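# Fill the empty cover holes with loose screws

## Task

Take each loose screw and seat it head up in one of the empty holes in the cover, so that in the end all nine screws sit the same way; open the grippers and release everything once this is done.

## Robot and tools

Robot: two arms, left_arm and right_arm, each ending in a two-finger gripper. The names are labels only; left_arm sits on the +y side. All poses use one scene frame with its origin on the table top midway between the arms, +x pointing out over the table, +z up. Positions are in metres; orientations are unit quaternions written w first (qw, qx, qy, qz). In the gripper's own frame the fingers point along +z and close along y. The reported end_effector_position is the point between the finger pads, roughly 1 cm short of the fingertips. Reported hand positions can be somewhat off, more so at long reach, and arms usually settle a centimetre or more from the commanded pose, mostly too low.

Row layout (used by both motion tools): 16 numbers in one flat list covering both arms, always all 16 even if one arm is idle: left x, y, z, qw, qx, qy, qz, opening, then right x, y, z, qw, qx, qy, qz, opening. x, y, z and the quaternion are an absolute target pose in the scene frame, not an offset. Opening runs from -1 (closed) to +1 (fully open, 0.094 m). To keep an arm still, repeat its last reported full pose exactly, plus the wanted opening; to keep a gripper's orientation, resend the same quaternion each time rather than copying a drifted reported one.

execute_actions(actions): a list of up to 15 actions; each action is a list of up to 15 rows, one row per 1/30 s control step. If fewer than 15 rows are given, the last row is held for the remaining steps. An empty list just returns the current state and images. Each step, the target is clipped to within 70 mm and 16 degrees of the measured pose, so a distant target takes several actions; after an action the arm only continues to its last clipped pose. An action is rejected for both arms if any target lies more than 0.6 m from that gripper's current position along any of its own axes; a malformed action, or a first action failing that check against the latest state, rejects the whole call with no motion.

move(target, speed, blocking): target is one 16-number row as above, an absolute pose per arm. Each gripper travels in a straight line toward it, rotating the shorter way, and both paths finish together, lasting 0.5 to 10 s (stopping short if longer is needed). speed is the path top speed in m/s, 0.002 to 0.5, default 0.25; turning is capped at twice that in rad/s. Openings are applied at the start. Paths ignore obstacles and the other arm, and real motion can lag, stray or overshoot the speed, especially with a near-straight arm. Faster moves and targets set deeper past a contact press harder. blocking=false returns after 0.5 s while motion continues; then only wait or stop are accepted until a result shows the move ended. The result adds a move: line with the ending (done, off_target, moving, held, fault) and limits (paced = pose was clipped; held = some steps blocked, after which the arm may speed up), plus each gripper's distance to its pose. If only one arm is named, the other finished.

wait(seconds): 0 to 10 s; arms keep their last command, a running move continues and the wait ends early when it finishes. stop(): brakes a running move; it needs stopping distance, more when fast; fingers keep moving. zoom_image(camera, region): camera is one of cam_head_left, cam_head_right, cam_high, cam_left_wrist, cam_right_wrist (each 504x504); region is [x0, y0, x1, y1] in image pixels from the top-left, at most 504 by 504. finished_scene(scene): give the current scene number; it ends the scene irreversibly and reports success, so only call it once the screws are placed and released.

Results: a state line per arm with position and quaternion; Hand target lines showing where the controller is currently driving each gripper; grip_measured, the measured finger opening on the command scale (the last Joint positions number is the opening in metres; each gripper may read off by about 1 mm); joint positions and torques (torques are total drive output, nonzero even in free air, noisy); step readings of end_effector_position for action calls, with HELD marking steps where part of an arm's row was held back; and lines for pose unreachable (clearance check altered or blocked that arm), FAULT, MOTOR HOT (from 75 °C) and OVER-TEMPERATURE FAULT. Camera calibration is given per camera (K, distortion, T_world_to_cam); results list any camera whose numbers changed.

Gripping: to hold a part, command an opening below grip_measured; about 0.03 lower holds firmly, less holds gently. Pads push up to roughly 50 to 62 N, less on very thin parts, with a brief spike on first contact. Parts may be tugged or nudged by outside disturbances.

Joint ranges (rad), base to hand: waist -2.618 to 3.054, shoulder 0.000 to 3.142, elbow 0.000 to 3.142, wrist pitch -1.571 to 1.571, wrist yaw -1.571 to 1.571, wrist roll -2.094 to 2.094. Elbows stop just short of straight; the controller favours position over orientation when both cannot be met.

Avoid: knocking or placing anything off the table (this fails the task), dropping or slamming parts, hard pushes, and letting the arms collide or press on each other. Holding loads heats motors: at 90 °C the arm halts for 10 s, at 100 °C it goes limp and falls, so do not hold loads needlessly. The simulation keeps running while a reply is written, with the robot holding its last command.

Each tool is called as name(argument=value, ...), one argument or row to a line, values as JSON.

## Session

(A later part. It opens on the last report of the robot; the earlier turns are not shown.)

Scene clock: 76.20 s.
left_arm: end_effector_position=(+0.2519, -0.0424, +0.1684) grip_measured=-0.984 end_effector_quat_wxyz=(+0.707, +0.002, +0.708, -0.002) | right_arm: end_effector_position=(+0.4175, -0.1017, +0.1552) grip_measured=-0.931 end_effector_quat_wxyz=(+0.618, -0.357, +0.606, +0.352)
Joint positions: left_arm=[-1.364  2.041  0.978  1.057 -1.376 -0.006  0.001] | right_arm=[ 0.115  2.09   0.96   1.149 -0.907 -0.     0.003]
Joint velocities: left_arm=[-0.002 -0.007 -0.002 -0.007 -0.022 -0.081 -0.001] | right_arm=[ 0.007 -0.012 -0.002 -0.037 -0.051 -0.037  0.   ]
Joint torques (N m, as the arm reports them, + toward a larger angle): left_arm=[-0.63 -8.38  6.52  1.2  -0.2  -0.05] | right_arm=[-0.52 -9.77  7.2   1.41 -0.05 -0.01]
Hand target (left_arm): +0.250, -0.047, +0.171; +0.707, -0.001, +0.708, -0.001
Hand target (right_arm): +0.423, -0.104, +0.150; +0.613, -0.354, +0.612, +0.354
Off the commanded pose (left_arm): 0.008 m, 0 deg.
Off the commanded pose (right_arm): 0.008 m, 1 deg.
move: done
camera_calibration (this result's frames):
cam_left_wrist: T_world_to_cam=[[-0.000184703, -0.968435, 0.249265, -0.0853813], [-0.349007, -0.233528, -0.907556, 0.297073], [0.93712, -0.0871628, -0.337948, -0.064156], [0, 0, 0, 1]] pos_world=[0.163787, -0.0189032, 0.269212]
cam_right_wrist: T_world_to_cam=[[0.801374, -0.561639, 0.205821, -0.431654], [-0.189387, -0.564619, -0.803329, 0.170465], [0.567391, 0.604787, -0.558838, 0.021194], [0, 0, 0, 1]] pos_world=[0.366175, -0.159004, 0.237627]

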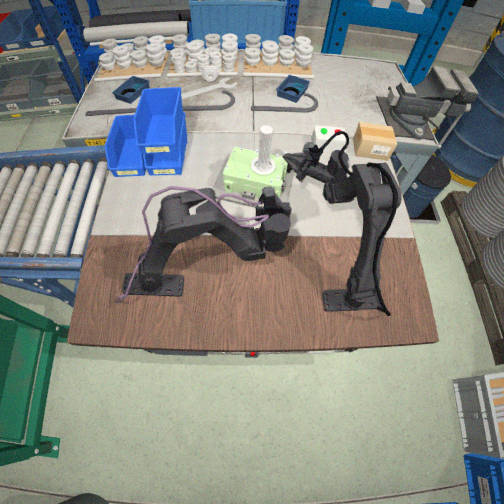

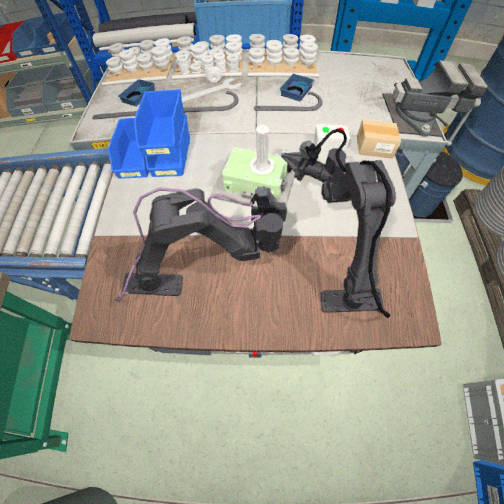

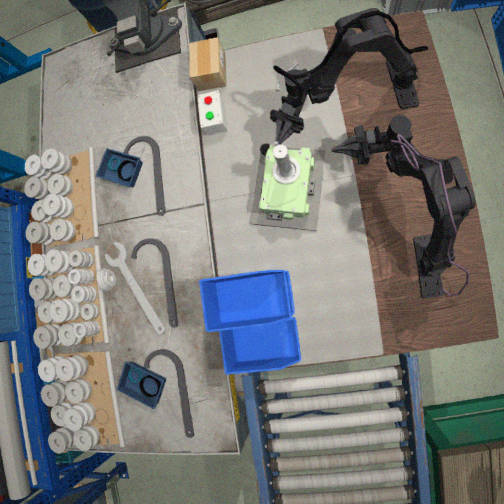

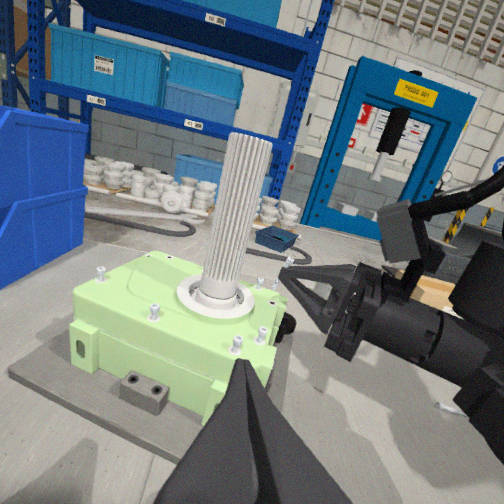

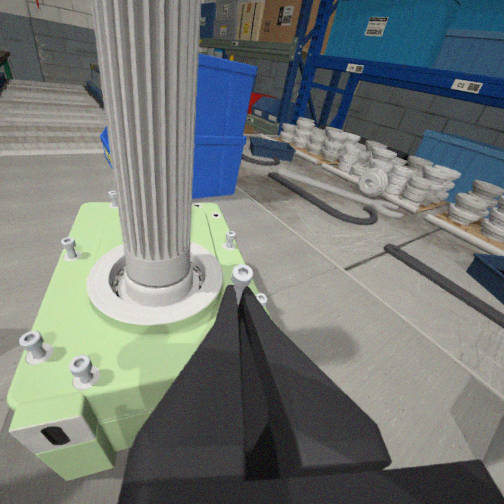

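move(
  target=[0.25,-0.05,0.17,0.707,0,0.707,0,-1, 0.424,-0.103,0.155,0.4967,-0.4096,0.7094,0.2868,-1],
  speed=0.05,
)

zoom_image(
  camera="cam_left_wrist",
  region=[230, 240, 330, 340],
)

Scene clock: 81.30 s.
left_arm: end_effector_position=(+0.2524, -0.0443, +0.1680) grip_measured=-0.984 end_effector_quat_wxyz=(+0.707, +0.001, +0.708, -0.001) | right_arm: end_effector_position=(+0.4248, -0.1074, +0.1376) grip_measured=-0.931 end_effector_quat_wxyz=(+0.489, -0.400, +0.718, +0.292)
Joint positions: left_arm=[-1.364  2.049  0.989  1.054 -1.379 -0.006  0.001] | right_arm=[ 0.122  1.941  1.168  0.231 -0.82  -0.384  0.003]
Joint velocities: left_arm=[-0.002  0.002 -0.032  0.007 -0.022 -0.007 -0.   ] | right_arm=[ 0.002 -0.012  0.007 -0.022  0.037 -0.007  0.001]
Joint torques (N m, as the arm reports them, + toward a larger angle): left_arm=[-0.79 -8.15  6.57  1.31 -0.17  0.03] | right_arm=[  0.65 -13.77   8.53   1.31  -0.23  -0.05]
Hand target (left_arm): +0.250, -0.050, +0.170; +0.707, +0.000, +0.707, -0.000
Hand target (right_arm): +0.425, -0.103, +0.155; +0.498, -0.408, +0.709, +0.289
Off the commanded pose (left_arm): 0.006 m, 0 deg.
Off the commanded pose (right_arm): 0.018 m, 2 deg.
move: off_target (right_arm)
camera_calibration (this result's frames):
cam_left_wrist: T_world_to_cam=[[0.00278413, -0.968526, 0.248898, -0.0878358], [-0.348342, -0.234249, -0.907626, 0.296227], [0.937363, -0.0841748, -0.33803, -0.064823], [0, 0, 0, 1]] pos_world=[0.164195, -0.0211369, 0.268813]
cam_right_wrist: T_world_to_cam=[[0.838918, -0.51279, 0.182382, -0.444535], [-0.349924, -0.764847, -0.540891, 0.164998], [0.416858, 0.389943, -0.821081, 0.0876114], [0, 0, 0, 1]] pos_world=[0.394143, -0.135918, 0.242257]

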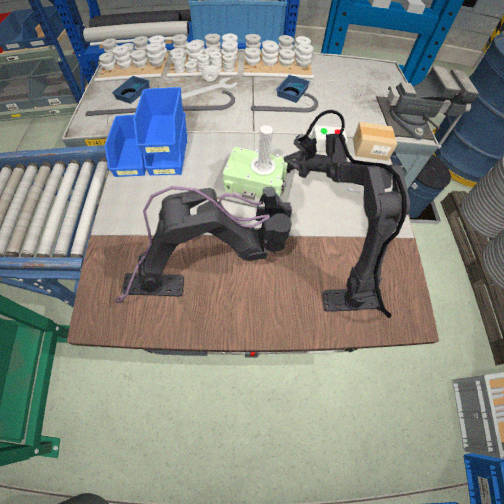

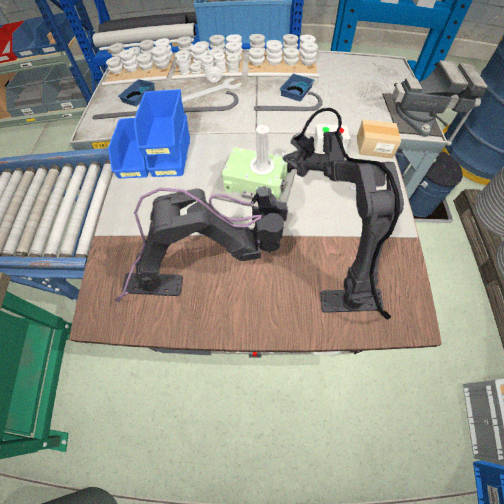

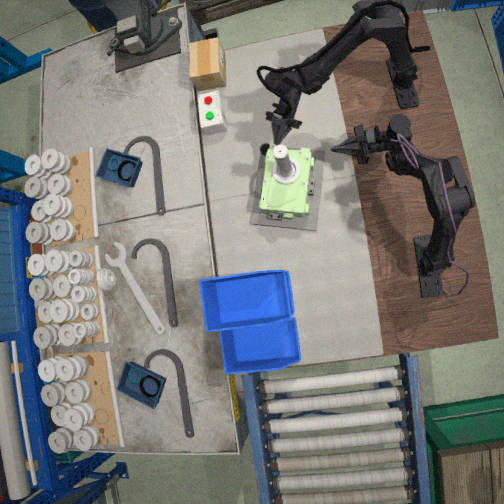

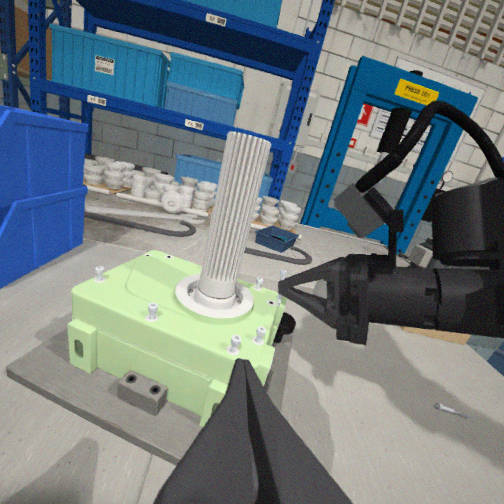

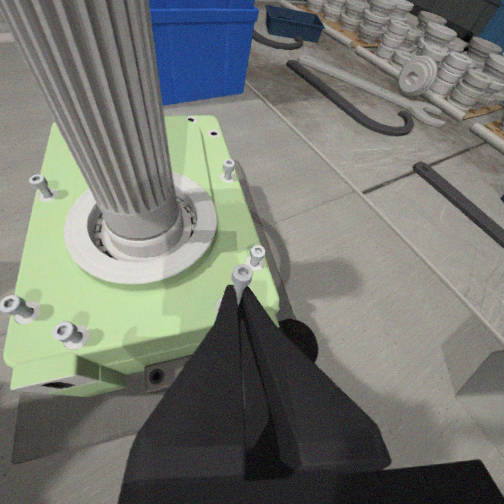

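Region (230, 240, 330, 340) of cam_left_wrist's 504x504 image, scaled by 5.040, with more detail than that image has.

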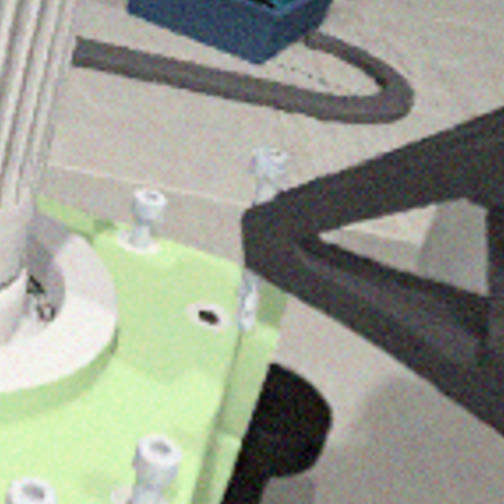

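move(
  target=[0.25,-0.05,0.17,0.707,0,0.707,0,-1, 0.424,-0.105,0.172,0.4967,-0.4096,0.7094,0.2868,-1],
  speed=0.04,
)

move(
  target=[0.25,-0.05,0.17,0.707,0,0.707,0,-1, 0.424,-0.093,0.165,0.4967,-0.4096,0.7094,0.2868,-1],
  speed=0.03,
)

zoom_image(
  camera="cam_left_wrist",
  region=[230, 240, 330, 340],
)

Scene clock: 82.63 s.
left_arm: end_effector_position=(+0.2524, -0.0443, +0.1680) grip_measured=-0.984 end_effector_quat_wxyz=(+0.707, +0.001, +0.708, -0.001) | right_arm: end_effector_position=(+0.4245, -0.1076, +0.1555) grip_measured=-0.931 end_effector_quat_wxyz=(+0.489, -0.403, +0.718, +0.289)
Joint positions: left_arm=[-1.364  2.049  0.989  1.054 -1.379 -0.006  0.001] | right_arm=[ 0.122  1.907  1.205  0.155 -0.819 -0.396  0.003]
Joint velocities: left_arm=[-0.007  0.022 -0.007  0.007 -0.022 -0.007 -0.   ] | right_arm=[-0.002 -0.017 -0.012 -0.007  0.007  0.007 -0.001]
Joint torques (N m, as the arm reports them, + toward a larger angle): left_arm=[-0.78 -8.16  6.58  1.31 -0.18  0.03] | right_arm=[  0.34 -13.28   8.56   1.39  -0.26  -0.07]
Hand target (left_arm): +0.250, -0.050, +0.170; +0.707, +0.000, +0.707, -0.000
Hand target (right_arm): +0.424, -0.105, +0.172; +0.497, -0.409, +0.709, +0.287
Off the commanded pose (left_arm): 0.006 m, 0 deg.
Off the commanded pose (right_arm): 0.017 m, 2 deg.
move: off_target (right_arm)
camera_calibration (this result's frames):
cam_left_wrist: T_world_to_cam=[[0.00278413, -0.968526, 0.248898, -0.0878358], [-0.348342, -0.234249, -0.907626, 0.296227], [0.937363, -0.0841748, -0.33803, -0.064823], [0, 0, 0, 1]] pos_world=[0.164195, -0.0211369, 0.268813]
cam_right_wrist: T_world_to_cam=[[0.839669, -0.508823, 0.189883, -0.448771], [-0.344901, -0.769662, -0.537274, 0.171278], [0.419523, 0.385642, -0.821755, 0.101006], [0, 0, 0, 1]] pos_world=[0.393519, -0.135471, 0.260239]

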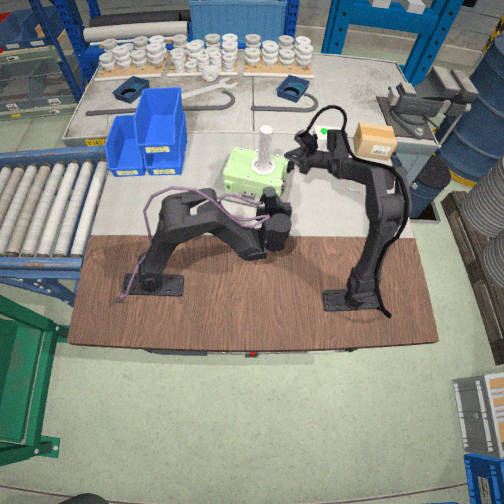

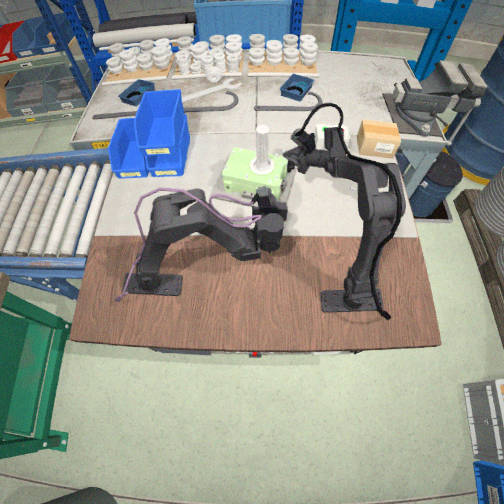

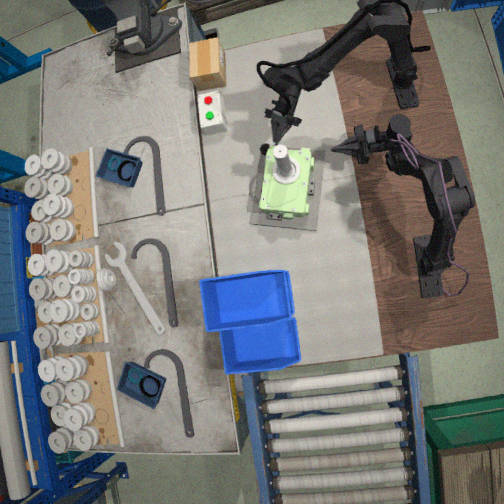

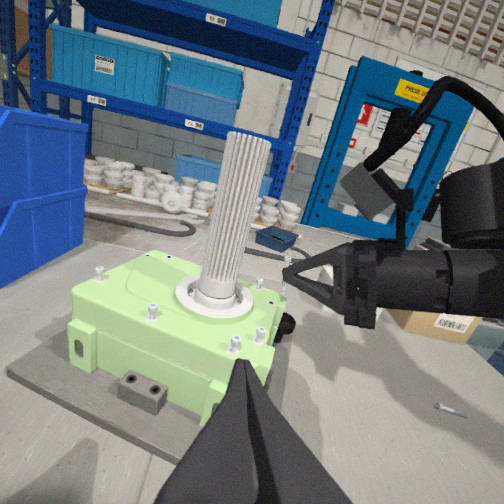

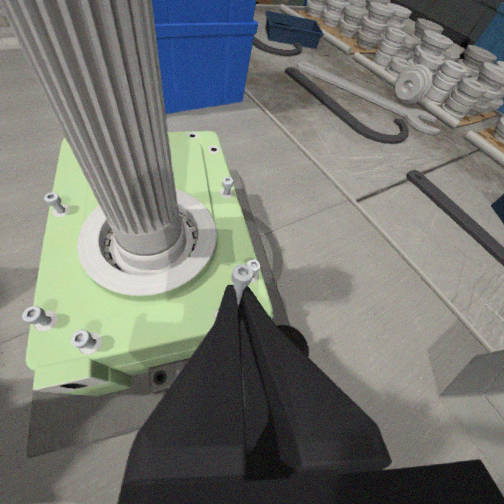

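Scene clock: 83.47 s.
left_arm: end_effector_position=(+0.2524, -0.0443, +0.1680) grip_measured=-0.984 end_effector_quat_wxyz=(+0.707, +0.001, +0.708, -0.001) | right_arm: end_effector_position=(+0.4232, -0.0967, +0.1567) grip_measured=-0.931 end_effector_quat_wxyz=(+0.491, -0.408, +0.715, +0.287)
Joint positions: left_arm=[-1.364  2.049  0.989  1.054 -1.379 -0.006  0.001] | right_arm=[ 0.149  1.907  1.205  0.171 -0.796 -0.387  0.003]
Joint velocities: left_arm=[ 0.002  0.002 -0.002 -0.066  0.007 -0.037  0.   ] | right_arm=[ 0.002 -0.007 -0.002  0.022 -0.007  0.022 -0.   ]
Joint torques (N m, as the arm reports them, + toward a larger angle): left_arm=[-0.79 -8.17  6.57  1.31 -0.17  0.03] | right_arm=[  0.4  -11.89   7.83   1.58  -0.22   0.04]
Hand target (left_arm): +0.250, -0.050, +0.170; +0.707, +0.000, +0.707, -0.000
Hand target (right_arm): +0.424, -0.093, +0.165; +0.497, -0.410, +0.709, +0.287
Off the commanded pose (left_arm): 0.006 m, 0 deg.
Off the commanded pose (right_arm): 0.009 m, 1 deg.
move: done
camera_calibration (this result's frames):
cam_left_wrist: T_world_to_cam=[[0.00278413, -0.968526, 0.248898, -0.0878358], [-0.348342, -0.234249, -0.907626, 0.296227], [0.937363, -0.0841748, -0.33803, -0.064823], [0, 0, 0, 1]] pos_world=[0.164195, -0.0211369, 0.268813]
cam_right_wrist: T_world_to_cam=[[0.840309, -0.503737, 0.200323, -0.443758], [-0.335631, -0.773619, -0.537462, 0.175588], [0.425713, 0.3844, -0.819149, 0.0951876], [0, 0, 0, 1]] pos_world=[0.391304, -0.124289, 0.261239]

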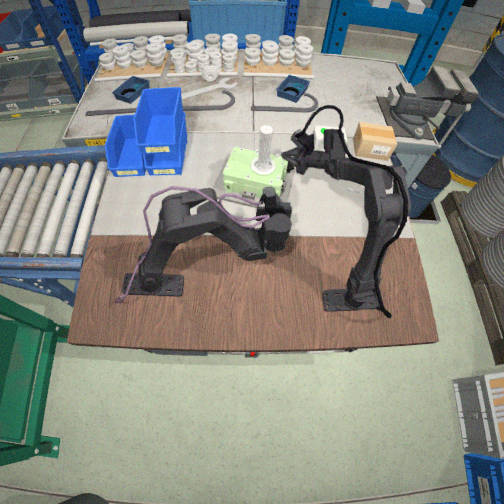

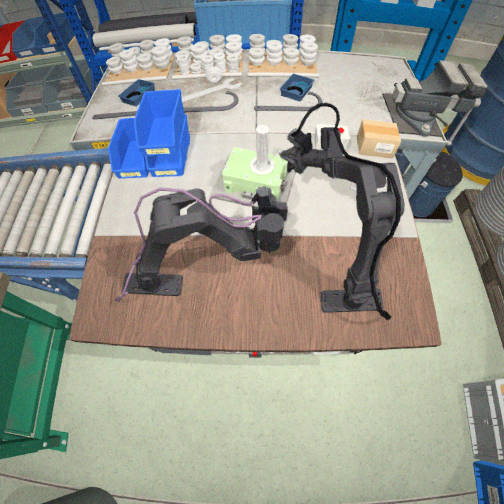

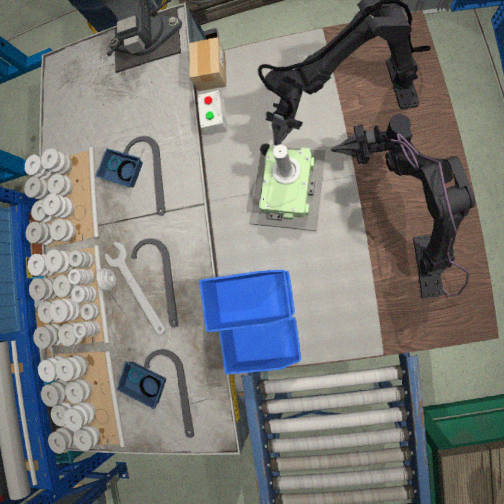

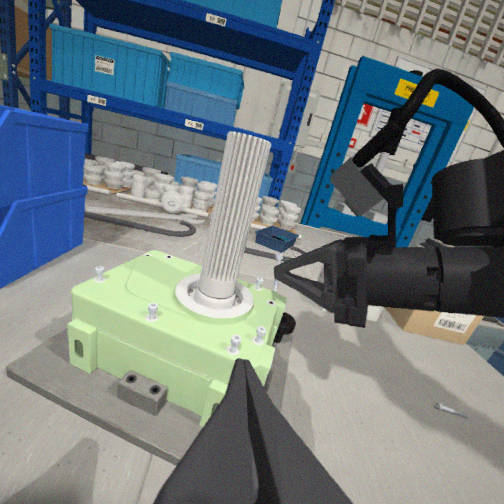

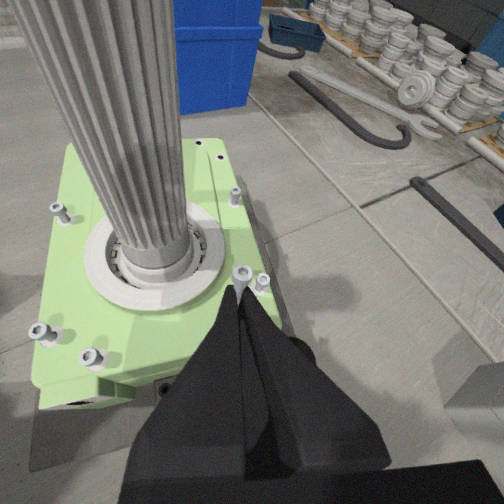

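Region (230, 240, 330, 340) of cam_left_wrist's 504x504 image, scaled by 5.040, with more detail than that image has.

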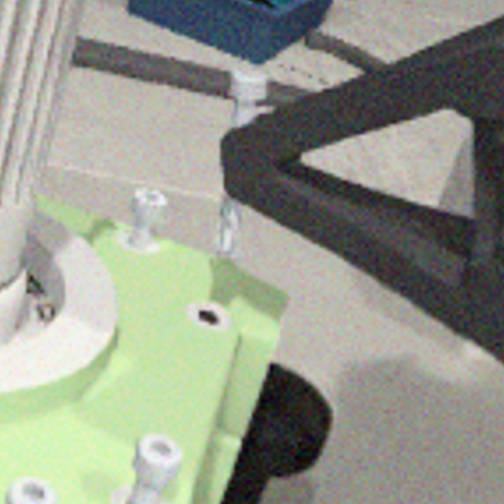

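Lower to just above.

move(
  target=[0.25,-0.05,0.17,0.707,0,0.707,0,-1, 0.423,-0.096,0.135,0.4967,-0.4096,0.7094,0.2868,-1],
  speed=0.03,
)

zoom_image(
  camera="cam_left_wrist",
  region=[230, 240, 330, 340],
)

Scene clock: 84.63 s.
left_arm: end_effector_position=(+0.2524, -0.0443, +0.1680) grip_measured=-0.984 end_effector_quat_wxyz=(+0.707, +0.001, +0.708, -0.001) | right_arm: end_effector_position=(+0.4252, -0.0964, +0.1462) grip_measured=-0.931 end_effector_quat_wxyz=(+0.506, -0.411, +0.704, +0.281)
Joint positions: left_arm=[-1.364  2.049  0.989  1.054 -1.379 -0.006  0.001] | right_arm=[ 0.149  1.932  1.163  0.277 -0.796 -0.387  0.003]
Joint velocities: left_arm=[-0.012 -0.002 -0.022 -0.081  0.007 -0.066 -0.001] | right_arm=[-0.012  0.007  0.012  0.095 -0.081 -0.037 -0.001]
Joint torques (N m, as the arm reports them, + toward a larger angle): left_arm=[-0.77 -8.15  6.57  1.31 -0.17  0.03] | right_arm=[ 0.03 -9.92  5.77  1.58 -0.26  0.  ]
Hand target (left_arm): +0.250, -0.050, +0.170; +0.707, +0.000, +0.707, -0.000
Hand target (right_arm): +0.423, -0.096, +0.135; +0.497, -0.410, +0.709, +0.287
Off the commanded pose (left_arm): 0.006 m, 0 deg.
Off the commanded pose (right_arm): 0.011 m, 1 deg.
move: off_target (right_arm)
camera_calibration (this result's frames):
cam_left_wrist: T_world_to_cam=[[0.00278413, -0.968526, 0.248898, -0.0878358], [-0.348342, -0.234249, -0.907626, 0.296227], [0.937363, -0.0841748, -0.33803, -0.064823], [0, 0, 0, 1]] pos_world=[0.164195, -0.0211369, 0.268813]
cam_right_wrist: T_world_to_cam=[[0.831648, -0.505702, 0.229407, -0.443972], [-0.314977, -0.769821, -0.555127, 0.164975], [0.457331, 0.389412, -0.799504, 0.0697597], [0, 0, 0, 1]] pos_world=[0.389288, -0.124682, 0.249205]

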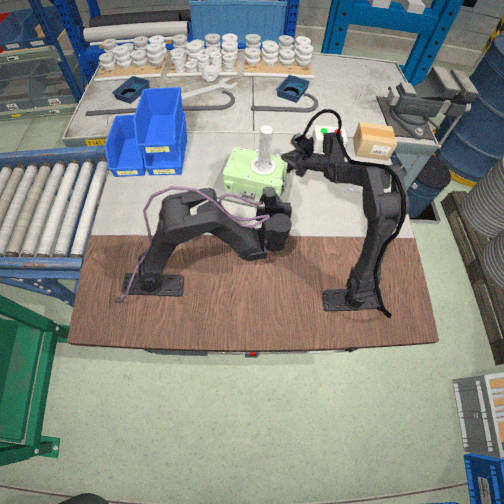

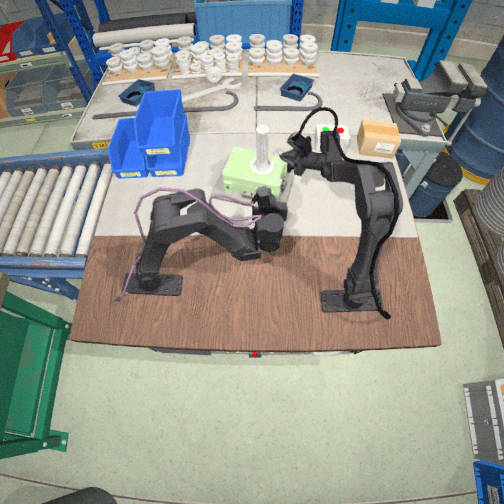

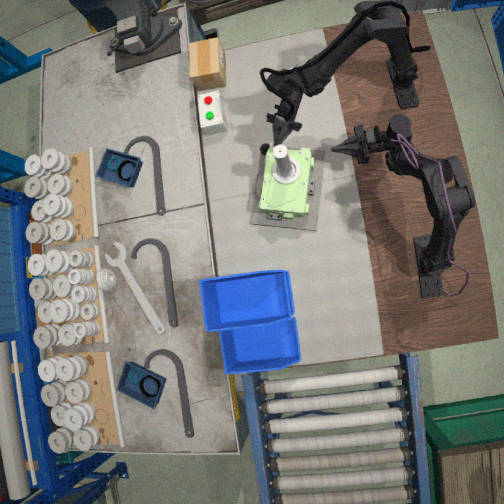

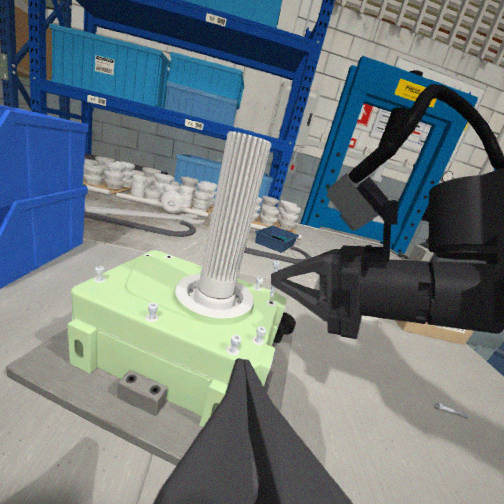

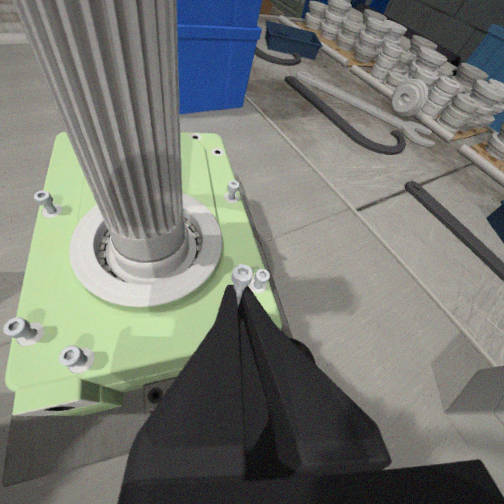

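Region (230, 240, 330, 340) of cam_left_wrist's 504x504 image, scaled by 5.040, with more detail than that image has.

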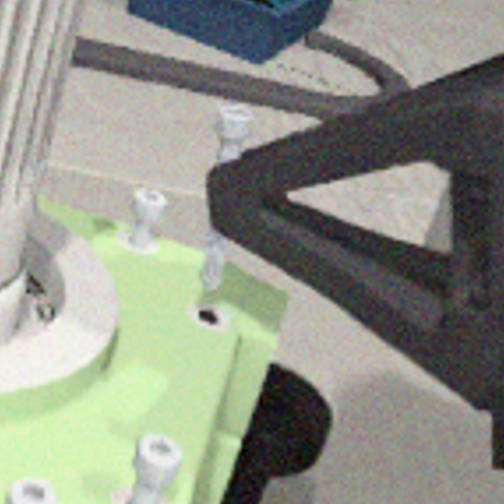

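move(
  target=[0.25,-0.05,0.17,0.707,0,0.707,0,-1, 0.423,-0.096,0.124,0.4967,-0.4096,0.7094,0.2868,-1],
  speed=0.02,
)

zoom_image(
  camera="cam_left_wrist",
  region=[230, 240, 330, 340],
)

Scene clock: 86.10 s.
left_arm: end_effector_position=(+0.2524, -0.0443, +0.1680) grip_measured=-0.984 end_effector_quat_wxyz=(+0.707, +0.001, +0.708, -0.001) | right_arm: end_effector_position=(+0.4261, -0.0962, +0.1378) grip_measured=-0.931 end_effector_quat_wxyz=(+0.509, -0.412, +0.702, +0.280)
Joint positions: left_arm=[-1.364  2.049  0.989  1.054 -1.379 -0.006  0.001] | right_arm=[ 0.149  1.952  1.146  0.323 -0.796 -0.387  0.003]
Joint velocities: left_arm=[-0.002  0.007  0.032  0.037 -0.007  0.037  0.   ] | right_arm=[ 0.007 -0.002  0.007  0.037 -0.051 -0.037 -0.001]
Joint torques (N m, as the arm reports them, + toward a larger angle): left_arm=[-0.78 -8.16  6.57  1.31 -0.17  0.04] | right_arm=[ 0.01 -9.85  5.6   1.58 -0.25  0.01]
Hand target (left_arm): +0.250, -0.050, +0.170; +0.707, +0.000, +0.707, -0.000
Hand target (right_arm): +0.423, -0.096, +0.124; +0.497, -0.409, +0.710, +0.287
Off the commanded pose (left_arm): 0.006 m, 0 deg.
Off the commanded pose (right_arm): 0.014 m, 2 deg.
move: off_target (right_arm)
camera_calibration (this result's frames):
cam_left_wrist: T_world_to_cam=[[0.00278413, -0.968526, 0.248898, -0.0878358], [-0.348342, -0.234249, -0.907626, 0.296227], [0.937363, -0.0841748, -0.33803, -0.064823], [0, 0, 0, 1]] pos_world=[0.164195, -0.0211369, 0.268813]
cam_right_wrist: T_world_to_cam=[[0.829817, -0.505822, 0.235685, -0.442756], [-0.309924, -0.768967, -0.55914, 0.159233], [0.464059, 0.39094, -0.794868, 0.0592384], [0, 0, 0, 1]] pos_world=[0.389266, -0.12467, 0.240471]

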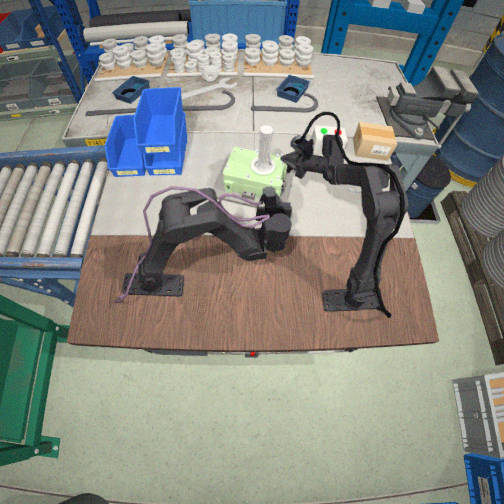

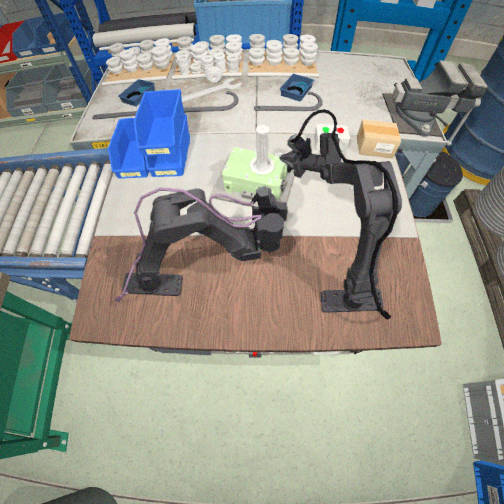

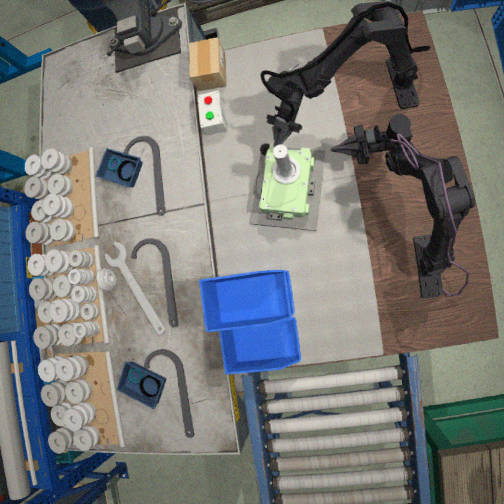

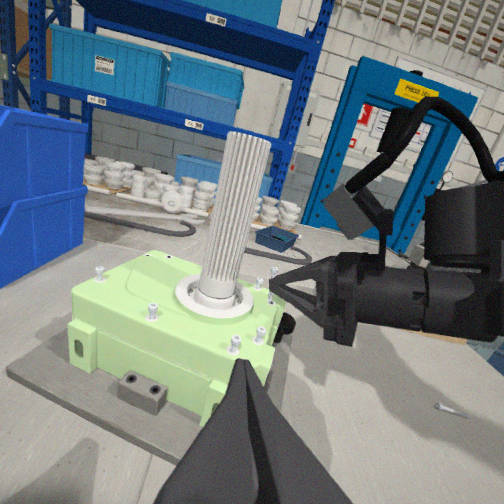

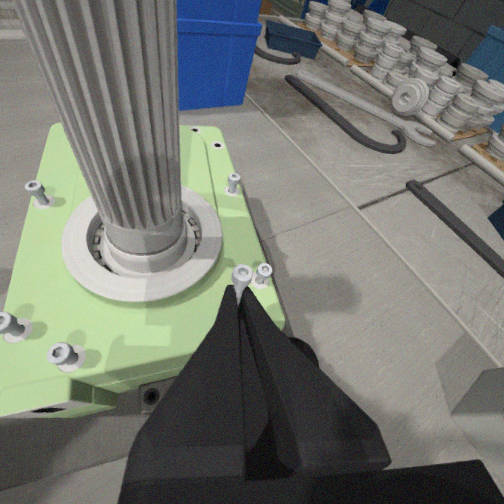

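Region (230, 240, 330, 340) of cam_left_wrist's 504x504 image, scaled by 5.040, with more detail than that image has.

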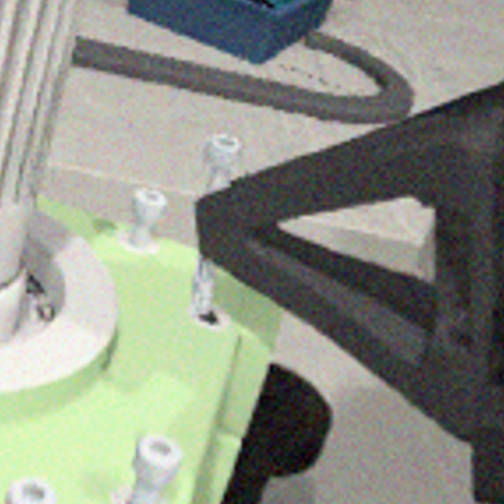

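move(
  target=[0.25,-0.05,0.17,0.707,0,0.707,0,-1, 0.417,-0.100,0.148,0.4967,-0.4096,0.7094,0.2868,-1],
  speed=0.02,
)

zoom_image(
  camera="cam_left_wrist",
  region=[230, 240, 330, 340],
)

Scene clock: 87.27 s.
left_arm: end_effector_position=(+0.2524, -0.0443, +0.1680) grip_measured=-0.984 end_effector_quat_wxyz=(+0.707, +0.001, +0.708, -0.001) | right_arm: end_effector_position=(+0.4204, -0.0972, +0.1383) grip_measured=-0.931 end_effector_quat_wxyz=(+0.495, -0.409, +0.712, +0.285)
Joint positions: left_arm=[-1.364  2.049  0.989  1.054 -1.379 -0.006  0.001] | right_arm=[ 0.149  1.931  1.146  0.266 -0.796 -0.387  0.003]
Joint velocities: left_arm=[-0.007 -0.012  0.007 -0.022 -0.051 -0.066 -0.001] | right_arm=[-0.007  0.012 -0.007 -0.037 -0.095  0.007 -0.   ]
Joint torques (N m, as the arm reports them, + toward a larger angle): left_arm=[-0.78 -8.16  6.56  1.31 -0.17  0.04] | right_arm=[ -0.43 -13.62   6.56   1.39  -0.33  -0.05]
Hand target (left_arm): +0.250, -0.050, +0.170; +0.707, +0.000, +0.707, -0.000
Hand target (right_arm): +0.417, -0.100, +0.148; +0.497, -0.409, +0.709, +0.287
Off the commanded pose (left_arm): 0.006 m, 0 deg.
Off the commanded pose (right_arm): 0.011 m, 0 deg.
move: off_target (right_arm)
camera_calibration (this result's frames):
cam_left_wrist: T_world_to_cam=[[0.00278413, -0.968526, 0.248898, -0.0878358], [-0.348342, -0.234249, -0.907626, 0.296227], [0.937363, -0.0841748, -0.33803, -0.064823], [0, 0, 0, 1]] pos_world=[0.164195, -0.0211369, 0.268813]
cam_right_wrist: T_world_to_cam=[[0.837674, -0.504416, 0.209444, -0.438203], [-0.329377, -0.772449, -0.542986, 0.162567], [0.435675, 0.38586, -0.813203, 0.0766418], [0, 0, 0, 1]] pos_world=[0.387226, -0.125035, 0.242376]

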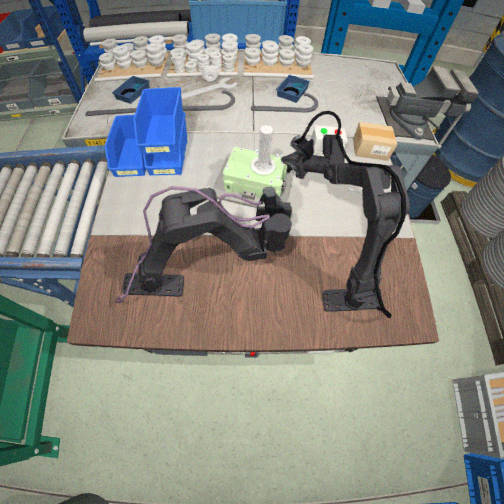

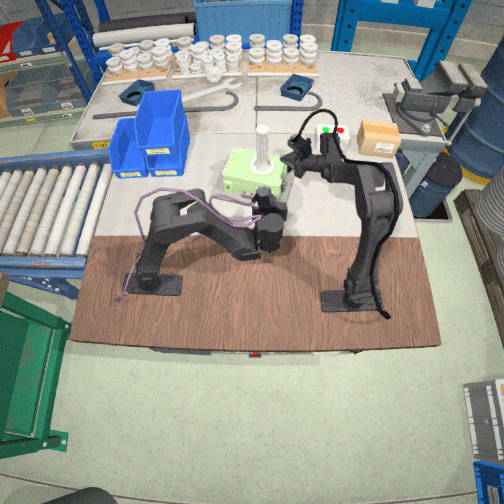

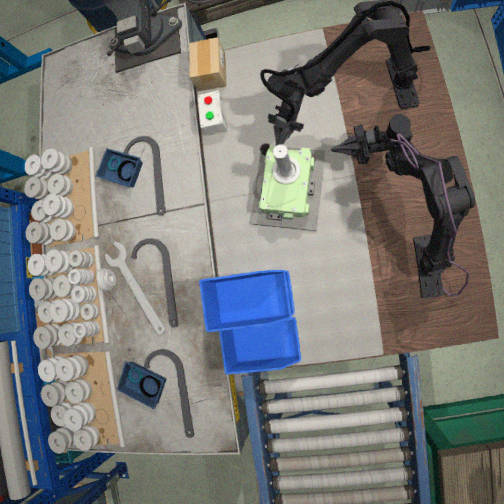

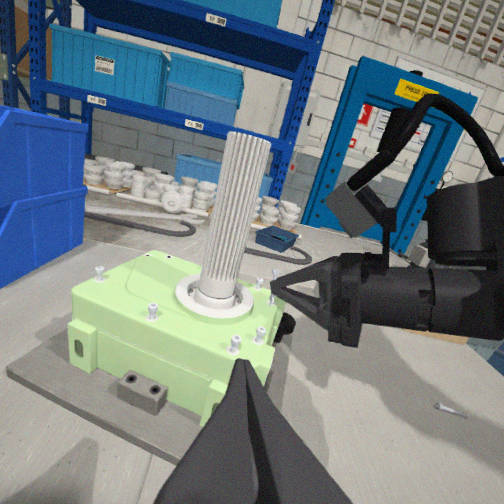

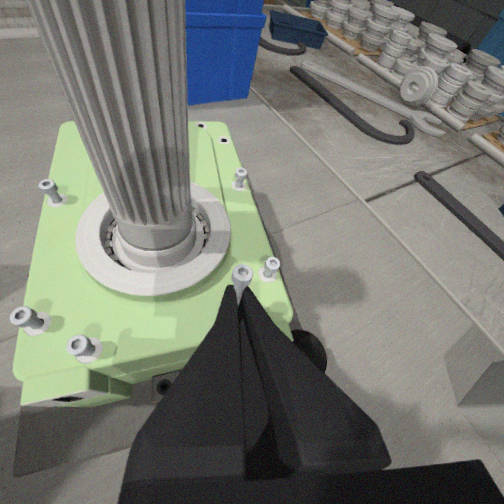

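Region (230, 240, 330, 340) of cam_left_wrist's 504x504 image, scaled by 5.040, with more detail than that image has.

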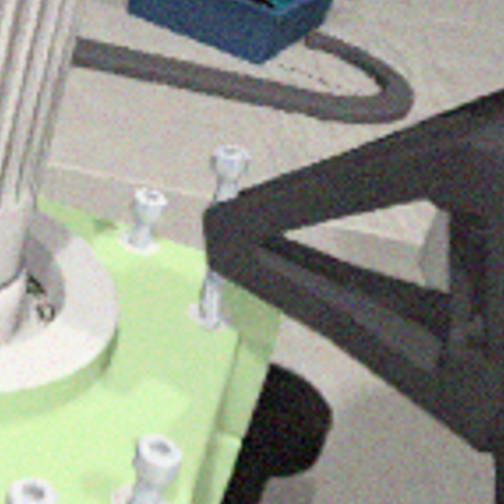

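move(
  target=[0.25,-0.05,0.17,0.707,0,0.707,0,-1, 0.421,-0.097,0.118,0.4967,-0.4096,0.7094,0.2868,-1],
  speed=0.02,
)

zoom_image(
  camera="cam_left_wrist",
  region=[230, 240, 330, 340],
)

Scene clock: 88.67 s.
left_arm: end_effector_position=(+0.2524, -0.0443, +0.1680) grip_measured=-0.984 end_effector_quat_wxyz=(+0.707, +0.001, +0.708, -0.001) | right_arm: end_effector_position=(+0.4253, -0.0960, +0.1374) grip_measured=-0.931 end_effector_quat_wxyz=(+0.514, -0.414, +0.697, +0.279)
Joint positions: left_arm=[-1.364  2.049  0.989  1.054 -1.379 -0.006  0.001] | right_arm=[ 0.149  1.953  1.133  0.351 -0.798 -0.387  0.003]
Joint velocities: left_arm=[-0.027 -0.012 -0.017 -0.037  0.051  0.022  0.   ] | right_arm=[ 0.007  0.007 -0.002 -0.007 -0.081 -0.022 -0.   ]
Joint torques (N m, as the arm reports them, + toward a larger angle): left_arm=[-0.79 -8.15  6.56  1.31 -0.17  0.04] | right_arm=[-0.06 -9.34  5.09  1.55 -0.24 -0.01]
Hand target (left_arm): +0.250, -0.050, +0.170; +0.707, +0.000, +0.707, -0.000
Hand target (right_arm): +0.421, -0.097, +0.118; +0.497, -0.410, +0.709, +0.287
Off the commanded pose (left_arm): 0.006 m, 0 deg.
Off the commanded pose (right_arm): 0.020 m, 3 deg.
move: off_target (right_arm)
camera_calibration (this result's frames):
cam_left_wrist: T_world_to_cam=[[0.00278413, -0.968526, 0.248898, -0.0878358], [-0.348342, -0.234249, -0.907626, 0.296227], [0.937363, -0.0841748, -0.33803, -0.064823], [0, 0, 0, 1]] pos_world=[0.164195, -0.0211369, 0.268813]
cam_right_wrist: T_world_to_cam=[[0.827549, -0.504982, 0.245267, -0.442188], [-0.300648, -0.767608, -0.566029, 0.156014], [0.474103, 0.394677, -0.787055, 0.0542814], [0, 0, 0, 1]] pos_world=[0.387103, -0.124963, 0.239485]

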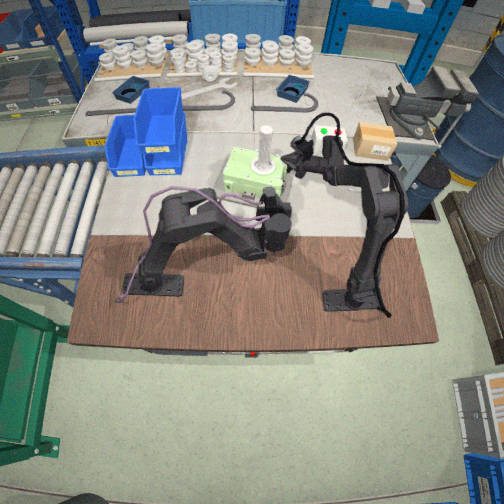

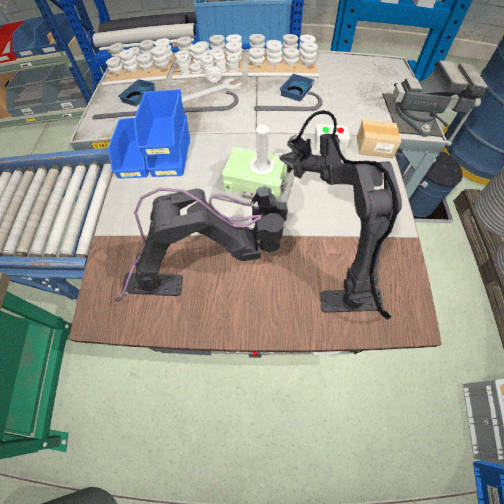

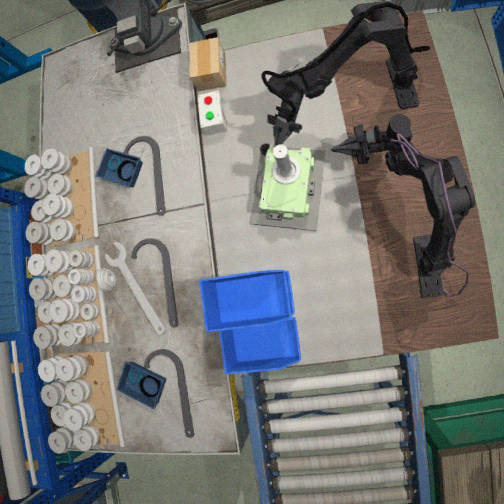

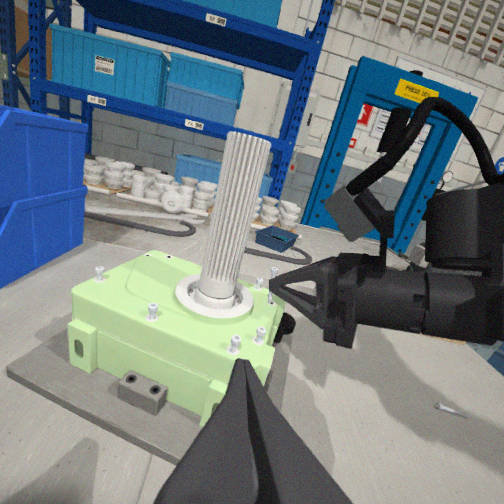

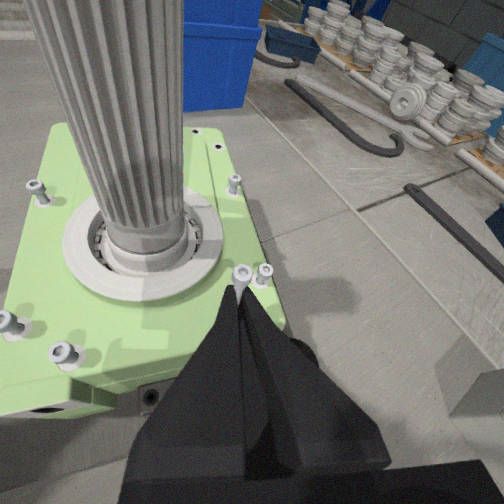

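Region (230, 240, 330, 340) of cam_left_wrist's 504x504 image, scaled by 5.040, with more detail than that image has.

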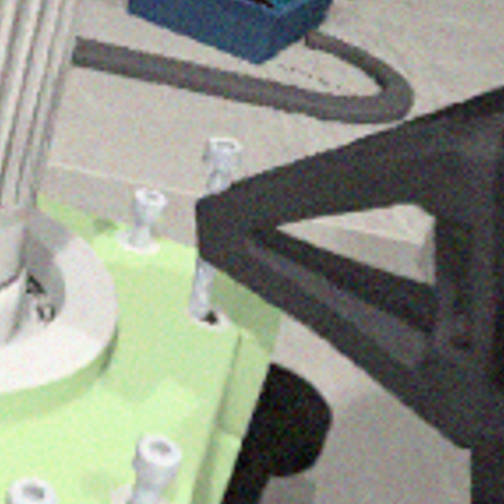

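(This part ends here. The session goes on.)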